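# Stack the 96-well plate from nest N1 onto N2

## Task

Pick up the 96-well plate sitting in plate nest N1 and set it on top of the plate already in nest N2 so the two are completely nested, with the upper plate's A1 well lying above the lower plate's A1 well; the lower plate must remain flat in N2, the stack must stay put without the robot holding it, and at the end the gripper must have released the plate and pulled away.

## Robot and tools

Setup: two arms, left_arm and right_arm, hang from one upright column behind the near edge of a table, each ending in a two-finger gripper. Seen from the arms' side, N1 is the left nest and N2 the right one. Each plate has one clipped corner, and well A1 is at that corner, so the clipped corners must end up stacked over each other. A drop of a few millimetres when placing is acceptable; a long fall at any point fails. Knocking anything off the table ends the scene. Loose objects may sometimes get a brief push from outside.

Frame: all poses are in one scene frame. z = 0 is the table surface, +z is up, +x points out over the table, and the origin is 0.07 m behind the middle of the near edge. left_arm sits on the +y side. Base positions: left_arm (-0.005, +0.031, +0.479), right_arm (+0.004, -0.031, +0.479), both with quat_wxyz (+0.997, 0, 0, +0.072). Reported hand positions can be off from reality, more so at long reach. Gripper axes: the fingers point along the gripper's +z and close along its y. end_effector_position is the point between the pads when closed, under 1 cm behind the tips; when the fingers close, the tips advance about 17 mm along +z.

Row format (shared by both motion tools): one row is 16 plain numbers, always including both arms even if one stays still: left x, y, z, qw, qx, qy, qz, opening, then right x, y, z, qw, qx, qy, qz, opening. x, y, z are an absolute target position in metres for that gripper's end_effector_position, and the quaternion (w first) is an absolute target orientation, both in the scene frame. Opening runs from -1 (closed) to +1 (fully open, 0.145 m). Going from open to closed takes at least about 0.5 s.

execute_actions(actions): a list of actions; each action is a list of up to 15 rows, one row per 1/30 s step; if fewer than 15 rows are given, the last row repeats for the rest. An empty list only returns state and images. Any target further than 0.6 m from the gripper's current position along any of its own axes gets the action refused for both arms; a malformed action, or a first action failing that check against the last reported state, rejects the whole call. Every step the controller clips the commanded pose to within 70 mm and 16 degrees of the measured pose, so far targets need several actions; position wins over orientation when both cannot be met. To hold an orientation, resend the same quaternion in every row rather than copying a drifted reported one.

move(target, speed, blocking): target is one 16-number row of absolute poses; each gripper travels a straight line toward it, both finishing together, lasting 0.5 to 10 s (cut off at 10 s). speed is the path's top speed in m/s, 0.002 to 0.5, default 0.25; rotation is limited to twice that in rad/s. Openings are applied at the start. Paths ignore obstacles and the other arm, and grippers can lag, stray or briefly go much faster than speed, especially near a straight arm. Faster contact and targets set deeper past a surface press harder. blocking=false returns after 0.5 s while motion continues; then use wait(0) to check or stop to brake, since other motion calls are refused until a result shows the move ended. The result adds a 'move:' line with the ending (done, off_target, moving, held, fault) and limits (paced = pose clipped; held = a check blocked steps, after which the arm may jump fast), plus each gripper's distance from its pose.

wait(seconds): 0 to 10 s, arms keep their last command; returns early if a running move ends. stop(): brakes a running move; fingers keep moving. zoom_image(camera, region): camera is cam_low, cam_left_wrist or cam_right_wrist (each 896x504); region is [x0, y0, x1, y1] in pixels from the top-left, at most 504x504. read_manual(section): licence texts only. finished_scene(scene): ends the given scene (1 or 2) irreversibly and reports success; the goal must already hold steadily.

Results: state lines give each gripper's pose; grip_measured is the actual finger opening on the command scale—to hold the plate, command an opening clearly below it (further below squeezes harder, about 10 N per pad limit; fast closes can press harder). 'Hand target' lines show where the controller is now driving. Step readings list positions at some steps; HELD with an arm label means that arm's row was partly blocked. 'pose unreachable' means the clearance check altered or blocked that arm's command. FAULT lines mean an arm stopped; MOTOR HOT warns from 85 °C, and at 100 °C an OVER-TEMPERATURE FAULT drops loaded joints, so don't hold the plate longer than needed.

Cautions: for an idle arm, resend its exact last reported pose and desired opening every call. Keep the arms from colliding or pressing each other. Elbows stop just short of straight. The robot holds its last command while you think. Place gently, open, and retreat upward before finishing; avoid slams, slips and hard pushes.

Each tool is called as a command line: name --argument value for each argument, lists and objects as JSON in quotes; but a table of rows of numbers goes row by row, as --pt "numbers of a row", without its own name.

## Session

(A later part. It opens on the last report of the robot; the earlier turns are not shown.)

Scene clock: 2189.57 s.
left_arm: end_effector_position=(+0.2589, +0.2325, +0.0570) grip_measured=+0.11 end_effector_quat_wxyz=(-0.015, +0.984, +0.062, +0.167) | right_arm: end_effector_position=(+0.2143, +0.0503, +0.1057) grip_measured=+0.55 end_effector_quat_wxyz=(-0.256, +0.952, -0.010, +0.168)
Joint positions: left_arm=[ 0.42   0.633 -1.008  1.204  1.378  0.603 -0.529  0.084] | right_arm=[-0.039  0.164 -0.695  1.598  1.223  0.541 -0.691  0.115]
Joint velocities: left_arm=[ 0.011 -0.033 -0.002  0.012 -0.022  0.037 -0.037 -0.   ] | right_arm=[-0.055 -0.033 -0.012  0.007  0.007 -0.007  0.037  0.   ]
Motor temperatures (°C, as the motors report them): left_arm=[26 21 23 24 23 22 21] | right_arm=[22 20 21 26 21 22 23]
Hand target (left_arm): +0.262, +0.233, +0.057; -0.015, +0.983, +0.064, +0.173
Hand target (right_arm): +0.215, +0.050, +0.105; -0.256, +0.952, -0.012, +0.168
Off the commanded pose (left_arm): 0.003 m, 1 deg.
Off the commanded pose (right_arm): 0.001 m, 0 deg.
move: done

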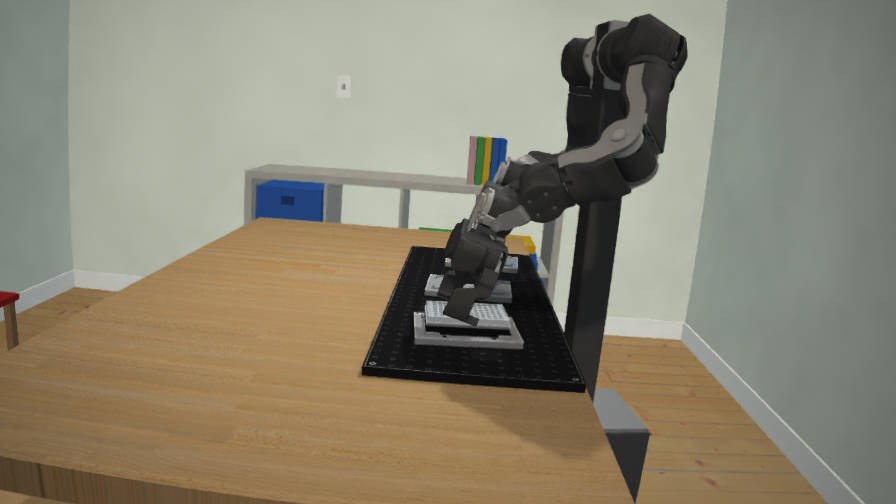

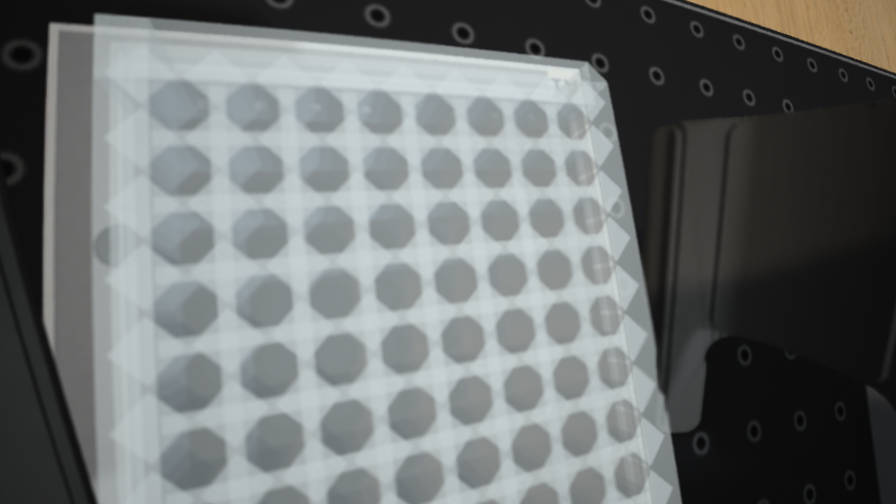

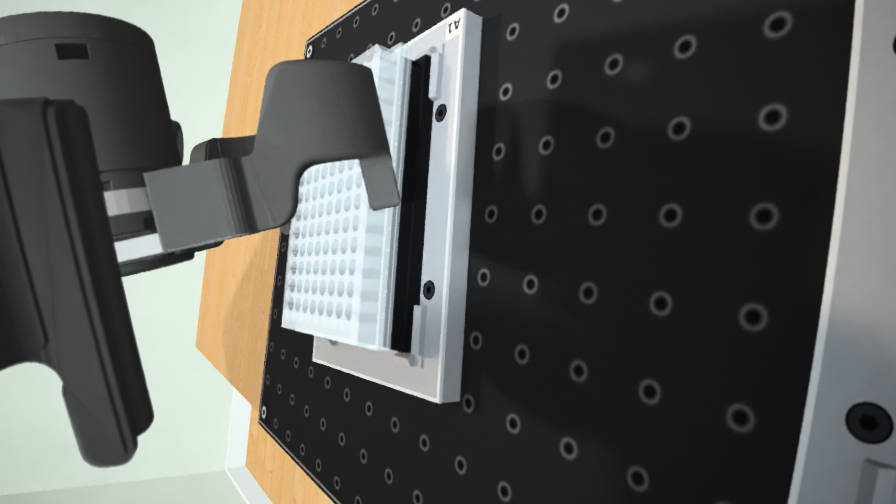

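execute_actions --actions '[[[0.2610,0.2328,0.0572,-0.0150,0.9827,0.0640,0.1733,0.0,0.215,0.05,0.105,-0.256,0.951,-0.012,0.168,0.55],[0.2602,0.2328,0.0572,-0.0150,0.9827,0.0640,0.1733,0.0,0.215,0.05,0.105,-0.256,0.951,-0.012,0.168,0.55],[0.2596,0.2328,0.0572,-0.0150,0.9827,0.0640,0.1733,0.0,0.215,0.05,0.105,-0.256,0.951,-0.012,0.168,0.55],[0.2596,0.2328,0.0572,-0.0150,0.9827,0.0640,0.1733,0.0,0.215,0.05,0.105,-0.256,0.951,-0.012,0.168,0.55],[0.2596,0.2328,0.0572,-0.0150,0.9827,0.0640,0.1733,0.0,0.215,0.05,0.105,-0.256,0.951,-0.012,0.168,0.55],[0.2596,0.2328,0.0572,-0.0150,0.9827,0.0640,0.1733,0.03,0.215,0.05,0.105,-0.256,0.951,-0.012,0.168,0.55],[0.2596,0.2328,0.0572,-0.0150,0.9827,0.0640,0.1733,0.06,0.215,0.05,0.105,-0.256,0.951,-0.012,0.168,0.55],[0.2596,0.2328,0.0572,-0.0150,0.9827,0.0640,0.1733,0.08,0.215,0.05,0.105,-0.256,0.951,-0.012,0.168,0.55],[0.2596,0.2328,0.0572,-0.0150,0.9827,0.0640,0.1733,0.10,0.215,0.05,0.105,-0.256,0.951,-0.012,0.168,0.55],[0.2596,0.2328,0.0572,-0.0150,0.9827,0.0640,0.1733,0.12,0.215,0.05,0.105,-0.256,0.951,-0.012,0.168,0.55],[0.2596,0.2328,0.0572,-0.0150,0.9827,0.0640,0.1733,0.14,0.215,0.05,0.105,-0.256,0.951,-0.012,0.168,0.55],[0.2596,0.2328,0.0572,-0.0150,0.9827,0.0640,0.1733,0.16,0.215,0.05,0.105,-0.256,0.951,-0.012,0.168,0.55],[0.2596,0.2328,0.0572,-0.0150,0.9827,0.0640,0.1733,0.18,0.215,0.05,0.105,-0.256,0.951,-0.012,0.168,0.55],[0.2596,0.2328,0.0572,-0.0150,0.9827,0.0640,0.1733,0.20,0.215,0.05,0.105,-0.256,0.951,-0.012,0.168,0.55]]]'

zoom_image --camera "cam_low" --region '[400,280,540,360]'

zoom_image --camera "cam_right_wrist" --region '[340,20,480,130]'

zoom_image --camera "cam_right_wrist" --region '[300,260,480,400]'

Scene clock: 2216.70 s.
left_arm: end_effector_position=(+0.2596, +0.2328, +0.0573) grip_measured=+0.20 end_effector_quat_wxyz=(-0.016, +0.983, +0.064, +0.172) | right_arm: end_effector_position=(+0.2143, +0.0503, +0.1057) grip_measured=+0.55 end_effector_quat_wxyz=(-0.256, +0.952, -0.010, +0.168)
Joint positions: left_arm=[ 0.417  0.635 -1.008  1.207  1.375  0.591 -0.529  0.09 ] | right_arm=[-0.039  0.164 -0.695  1.598  1.223  0.541 -0.691  0.115]
Joint velocities: left_arm=[-0.011 -0.033 -0.012  0.002 -0.066  0.037  0.007  0.   ] | right_arm=[ 0.033  0.033 -0.007 -0.002  0.022 -0.007 -0.037  0.   ]
Motor temperatures (°C, as the motors report them): left_arm=[26 21 23 24 23 22 21] | right_arm=[22 20 21 26 21 22 23]
Hand target (left_arm): +0.260, +0.233, +0.057; -0.015, +0.983, +0.064, +0.173
Hand target (right_arm): +0.215, +0.050, +0.105; -0.256, +0.952, -0.012, +0.168
Off the commanded pose (left_arm): 0.000 m, 0 deg.
Off the commanded pose (right_arm): 0.001 m, 0 deg.
Step readings (end_effector_position):
0: left_arm (+0.2589, +0.2325, +0.0570) | right_arm (+0.2143, +0.0503, +0.1057)
1: left_arm (+0.2589, +0.2325, +0.0570) | right_arm (+0.2143, +0.0503, +0.1057)
2: left_arm (+0.2588, +0.2326, +0.0571) | right_arm (+0.2143, +0.0503, +0.1057)
4: left_arm (+0.2588, +0.2324, +0.0571) | right_arm (+0.2143, +0.0503, +0.1057)
8: left_arm (+0.2588, +0.2324, +0.0571) | right_arm (+0.2143, +0.0503, +0.1057)
15: end_effector_position above

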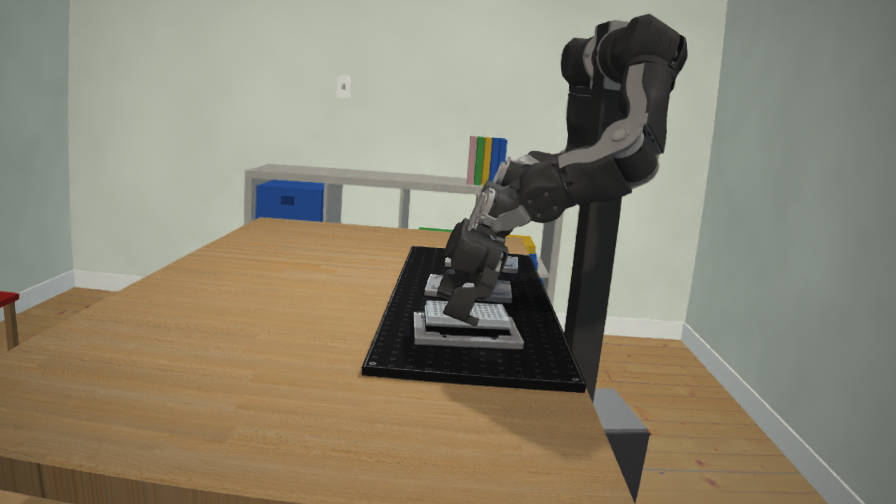

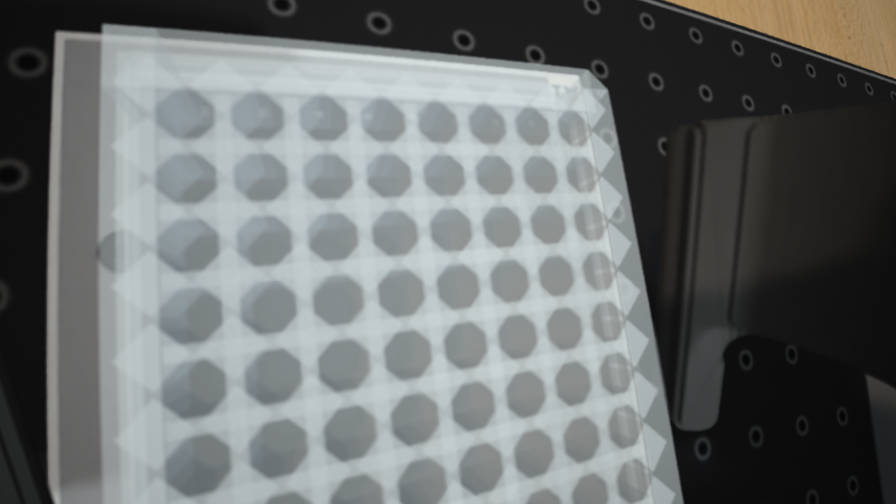

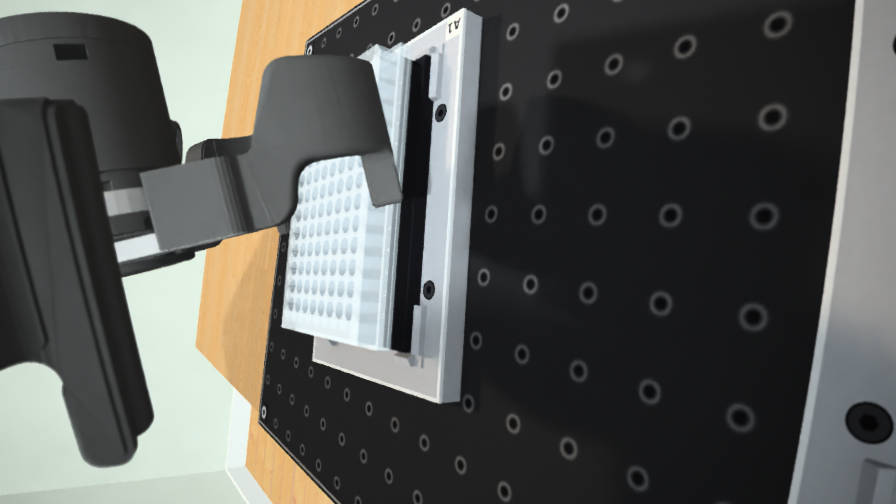

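Region (400, 280, 540, 360) of cam_low's 896x504 image, scaled by 3.600, with more detail than that image has; it fills the top 288 rows of this view, and the rest is white.

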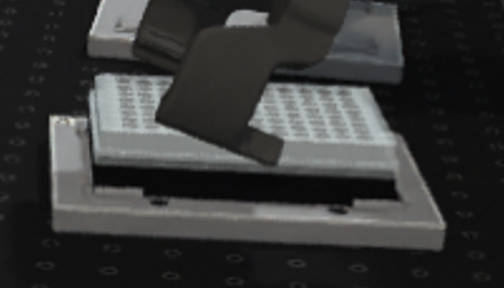

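Region (340, 20, 480, 130) of cam_right_wrist's 896x504 image, scaled by 3.600, with more detail than that image has; it fills the top 396 rows of this view, and the rest is white.

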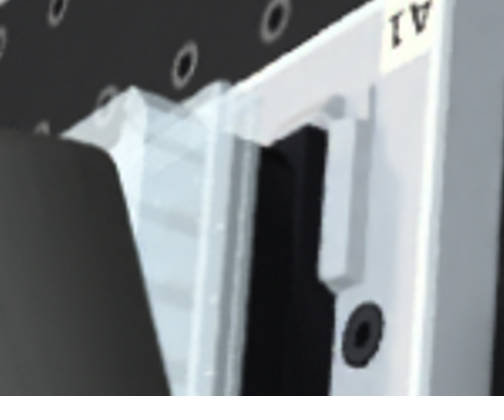

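Region (300, 260, 480, 400) of cam_right_wrist's 896x504 image, scaled by 2.800, with more detail than that image has.

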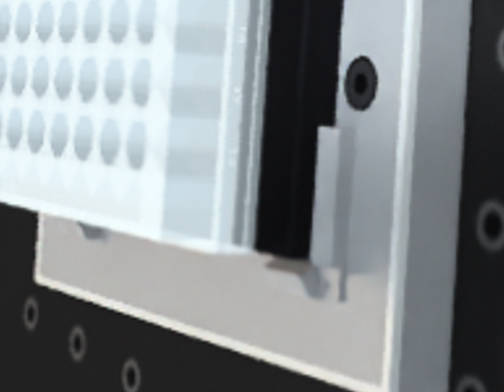

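move --target '[0.2596,0.2328,0.0575,-0.0150,0.9827,0.0640,0.1733,0.5,0.215,0.05,0.105,-0.256,0.951,-0.012,0.168,0.55]' --speed 0.01

move --target '[0.2596,0.2328,0.115,-0.0150,0.9827,0.0640,0.1733,0.5,0.215,0.05,0.105,-0.256,0.951,-0.012,0.168,0.55]' --speed 0.06

Scene clock: 2230.63 s.
left_arm: end_effector_position=(+0.2597, +0.2328, +0.0573) grip_measured=+0.50 end_effector_quat_wxyz=(-0.016, +0.983, +0.064, +0.172) | right_arm: end_effector_position=(+0.2143, +0.0503, +0.1057) grip_measured=+0.55 end_effector_quat_wxyz=(-0.256, +0.952, -0.010, +0.168)
Joint positions: left_arm=[ 0.417  0.635 -1.008  1.207  1.375  0.59  -0.529  0.112] | right_arm=[-0.039  0.164 -0.695  1.598  1.223  0.541 -0.691  0.115]
Joint velocities: left_arm=[-0.055 -0.011 -0.012 -0.007 -0.037 -0.037 -0.007  0.   ] | right_arm=[-0.055  0.033 -0.007 -0.032  0.007 -0.037 -0.022 -0.   ]
Motor temperatures (°C, as the motors report them): left_arm=[26 21 23 24 23 22 21] | right_arm=[22 20 21 26 21 22 23]
Hand target (left_arm): +0.260, +0.233, +0.058; -0.015, +0.983, +0.064, +0.173
Hand target (right_arm): +0.215, +0.050, +0.105; -0.256, +0.952, -0.012, +0.168
Off the commanded pose (left_arm): 0.000 m, 0 deg.
Off the commanded pose (right_arm): 0.001 m, 0 deg.
move: done

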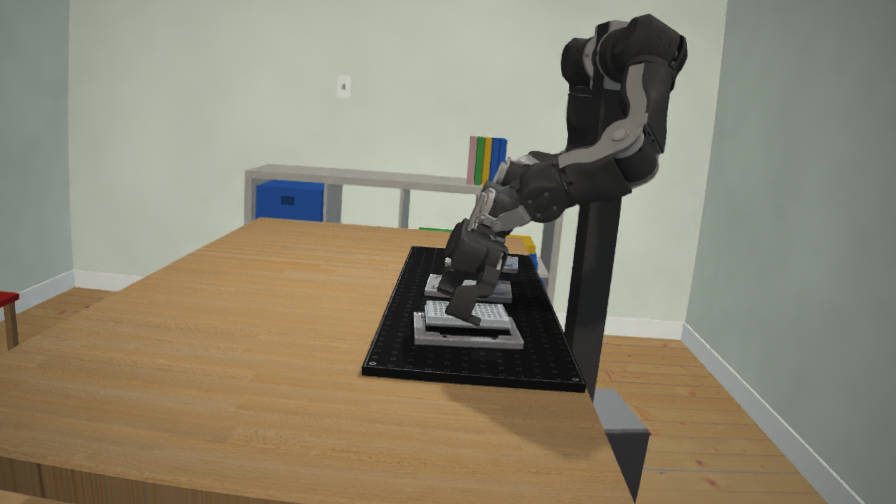

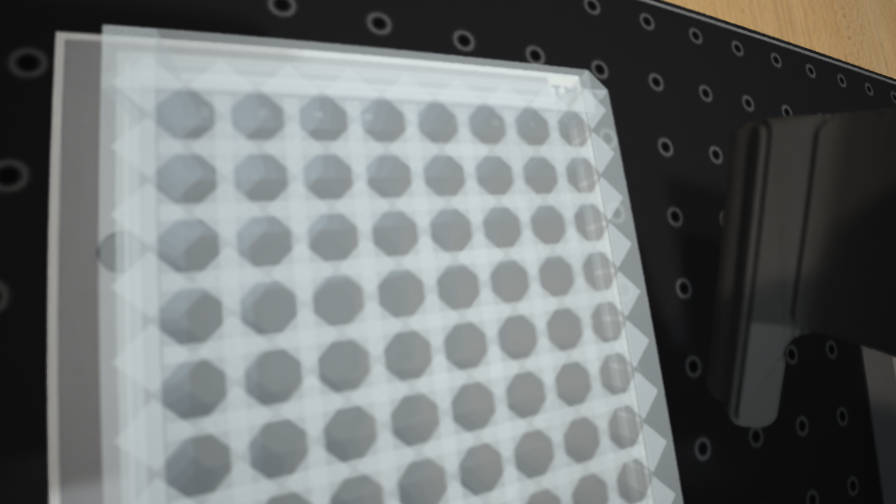

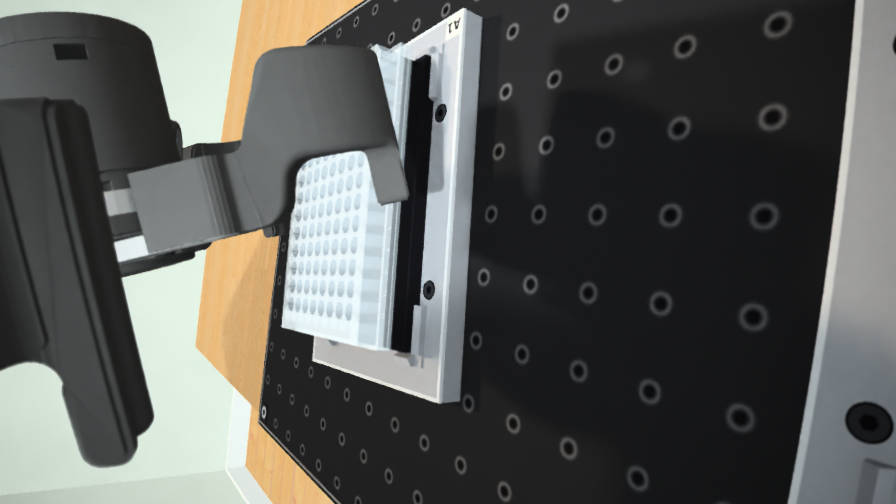

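Scene clock: 2231.83 s.
left_arm: end_effector_position=(+0.2606, +0.2331, +0.1160) grip_measured=+0.50 end_effector_quat_wxyz=(-0.014, +0.982, +0.063, +0.177) | right_arm: end_effector_position=(+0.2143, +0.0503, +0.1057) grip_measured=+0.55 end_effector_quat_wxyz=(-0.256, +0.952, -0.010, +0.168)
Joint positions: left_arm=[ 0.416  0.77  -0.917  1.509  1.557  0.706 -0.744  0.112] | right_arm=[-0.039  0.164 -0.695  1.598  1.223  0.541 -0.691  0.115]
Joint velocities: left_arm=[-0.011 -0.055 -0.002  0.007 -0.007 -0.037  0.022  0.   ] | right_arm=[-0.055  0.011 -0.017 -0.002  0.007  0.051 -0.007  0.   ]
Motor temperatures (°C, as the motors report them): left_arm=[26 21 23 24 23 22 21] | right_arm=[22 20 21 26 21 22 23]
Hand target (left_arm): +0.260, +0.234, +0.116; -0.016, +0.982, +0.063, +0.175
Hand target (right_arm): +0.215, +0.050, +0.105; -0.256, +0.952, -0.012, +0.168
Off the commanded pose (left_arm): 0.001 m, 1 deg.
Off the commanded pose (right_arm): 0.001 m, 0 deg.
joint sent to its limit (left arm) — the command would take joint 5 (forearm roll) past its upper limit, so that joint was sent only as far as its limit.
move: done

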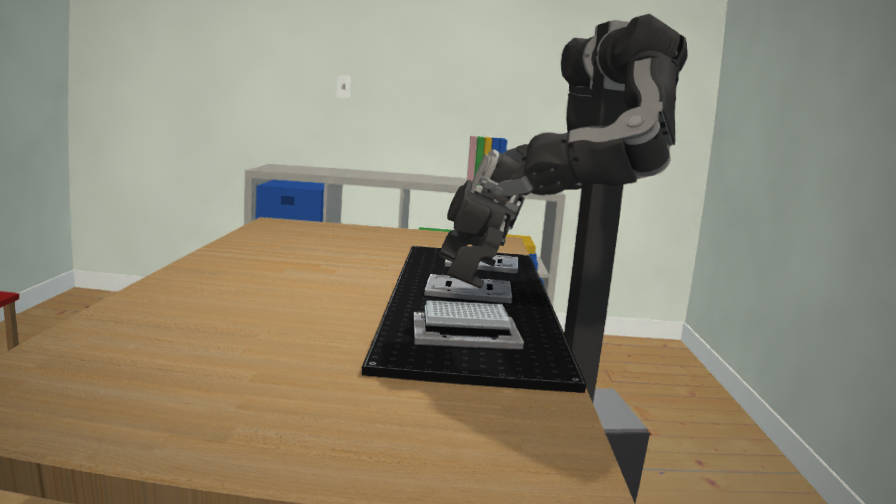

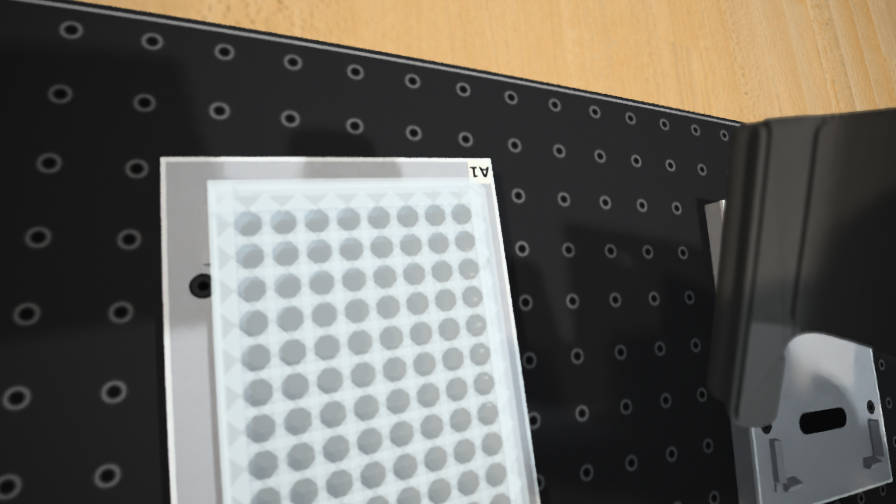

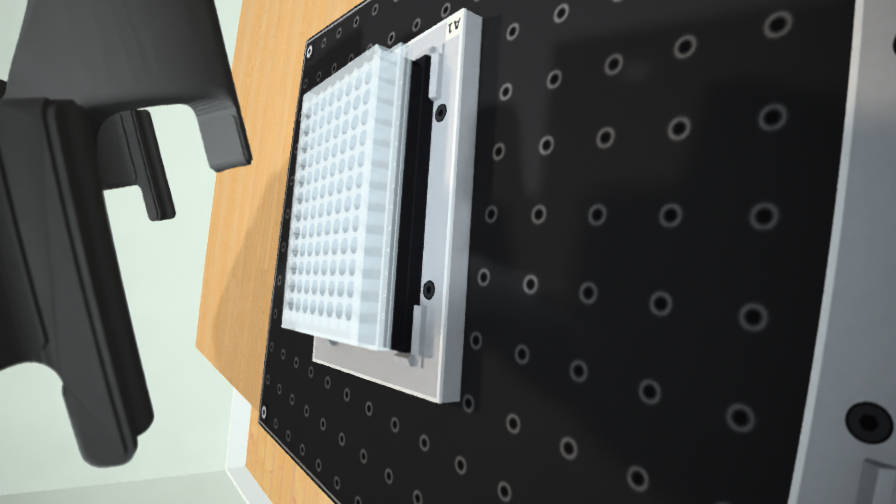

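zoom_image --camera "cam_right_wrist" --region '[270,30,480,400]'

zoom_image --camera "cam_low" --region '[400,280,540,360]'

zoom_image --camera "cam_right_wrist" --region '[350,30,470,120]'

Region (270, 30, 480, 400) of cam_right_wrist's 896x504 image, scaled by 1.362, with more detail than that image has; it fills the left 286 columns of this view, and the rest is white.

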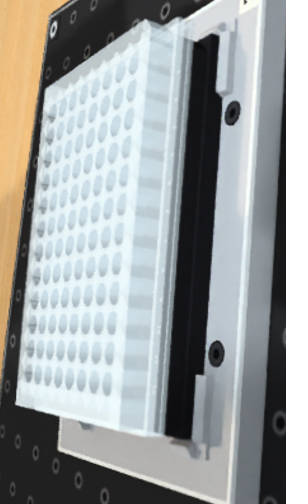

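Region (400, 280, 540, 360) of cam_low's 896x504 image, scaled by 3.600, with more detail than that image has; it fills the top 288 rows of this view, and the rest is white.

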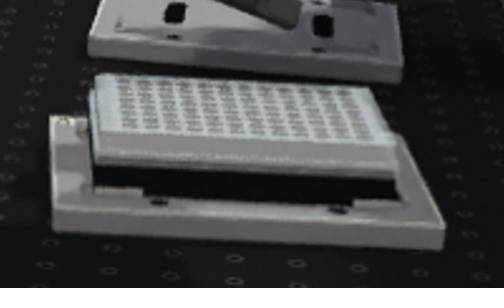

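Region (350, 30, 470, 120) of cam_right_wrist's 896x504 image, scaled by 4.200, with more detail than that image has; it fills the top 378 rows of this view, and the rest is white.

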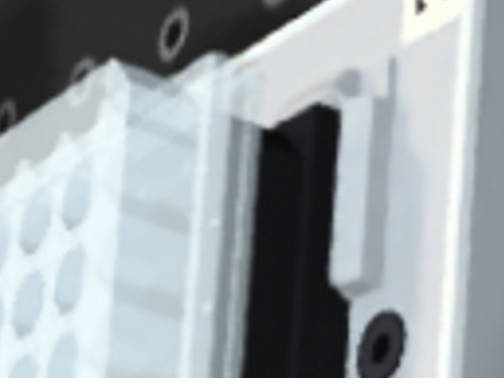

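zoom_image --camera "cam_right_wrist" --region '[380,50,450,110]'

zoom_image --camera "cam_right_wrist" --region '[360,300,430,360]'

Region (380, 50, 450, 110) of cam_right_wrist's 896x504 image, scaled by 7.200, with more detail than that image has; it fills the top 432 rows of this view, and the rest is white.

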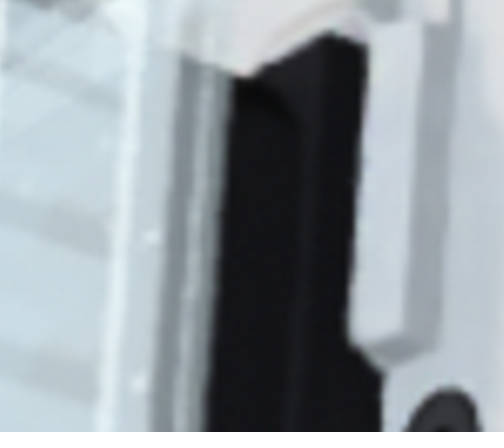

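Region (360, 300, 430, 360) of cam_right_wrist's 896x504 image, scaled by 7.200, with more detail than that image has; it fills the top 432 rows of this view, and the rest is white.

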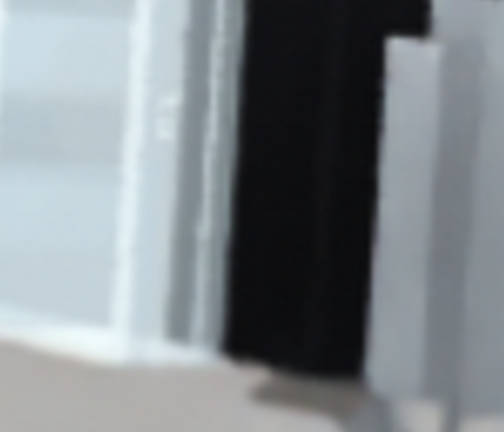

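zoom_image --camera "cam_low" --region '[410,300,470,350]'

zoom_image --camera "cam_low" --region '[470,300,530,350]'

Region (410, 300, 470, 350) of cam_low's 896x504 image, scaled by 8.400, with more detail than that image has.

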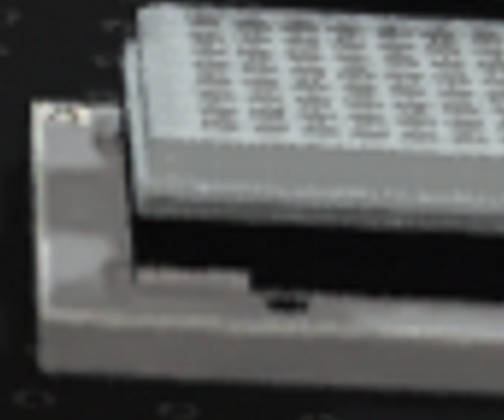

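Region (470, 300, 530, 350) of cam_low's 896x504 image, scaled by 8.400, with more detail than that image has.

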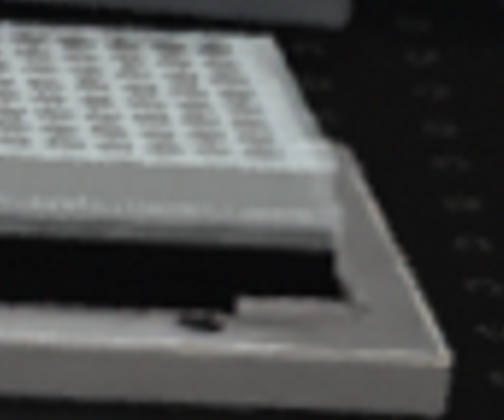

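move --target '[0.20,0.33,0.16,-0.0150,0.9827,0.0640,0.1733,0.5,0.21,-0.15,0.15,-0.05,0.984,0.0,0.172,0.55]' --speed 0.15

Scene clock: 2294.13 s.
left_arm: end_effector_position=(+0.1985, +0.3316, +0.1584) grip_measured=+0.50 end_effector_quat_wxyz=(-0.020, +0.984, +0.062, +0.169) | right_arm: end_effector_position=(+0.2114, -0.1501, +0.1528) grip_measured=+0.55 end_effector_quat_wxyz=(-0.050, +0.984, -0.001, +0.172)
Joint positions: left_arm=[ 0.147  1.254 -0.697  1.679  1.559  0.7   -0.399  0.112] | right_arm=[-0.329  0.7   -0.28   2.084  1.525  0.78  -1.002  0.115]
Joint velocities: left_arm=[ 0.011 -0.011  0.017 -0.002 -0.022 -0.022 -0.007  0.   ] | right_arm=[ 0.011  0.011 -0.002 -0.017  0.037 -0.007  0.022  0.   ]
Motor temperatures (°C, as the motors report them): left_arm=[25 21 23 24 23 22 21] | right_arm=[22 20 21 26 21 22 23]
Hand target (left_arm): +0.200, +0.330, +0.159; -0.016, +0.983, +0.063, +0.171
Hand target (right_arm): +0.210, -0.149, +0.153; -0.050, +0.984, +0.000, +0.170
Off the commanded pose (left_arm): 0.003 m, 1 deg.
Off the commanded pose (right_arm): 0.003 m, 0 deg.
joint sent to its limit (left arm) — the command would take joint 5 (forearm roll) past its upper limit, so that joint was sent only as far as its limit.
move: done

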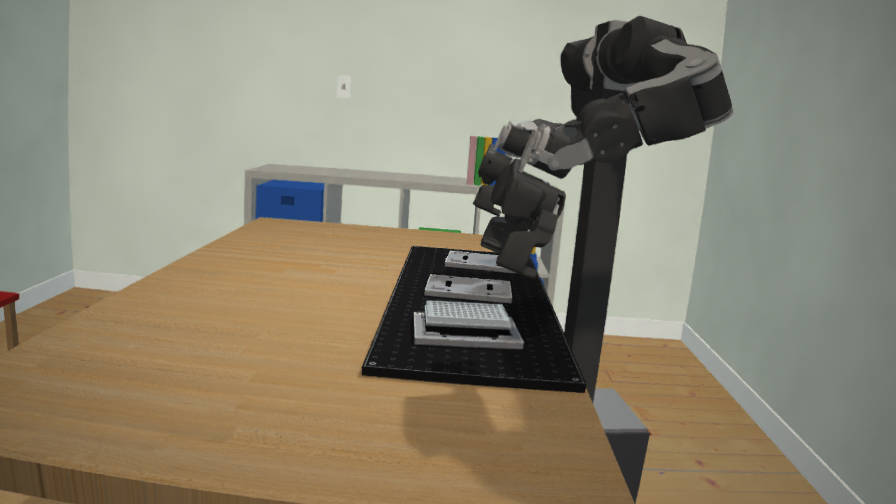

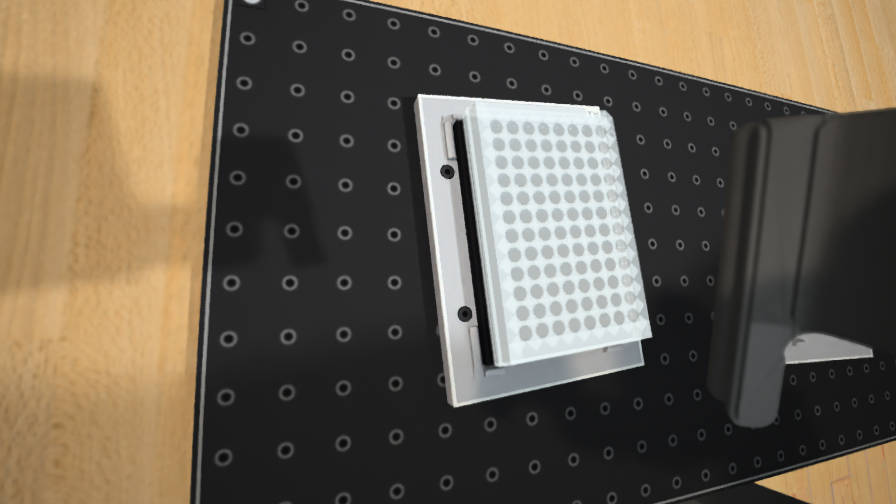

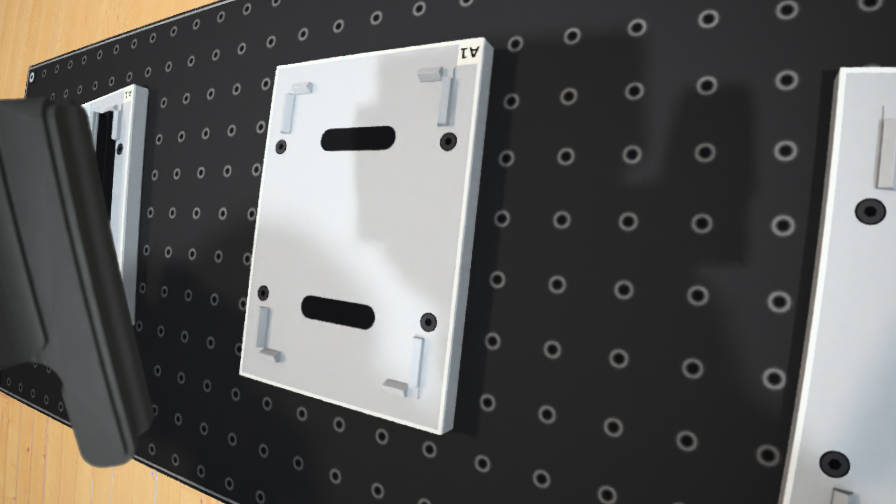

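zoom_image --camera "cam_left_wrist" --region '[400,80,680,420]'

Region (400, 80, 680, 420) of cam_left_wrist's 896x504 image, scaled by 1.482, with more detail than that image has; it fills the left 415 columns of this view, and the rest is white.

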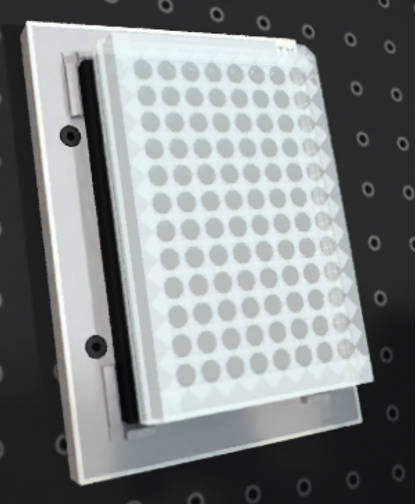

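The stack sits flat and parallel, so I'm ending the scene.

finished_scene --scene 2

The scene is finished: the task was done.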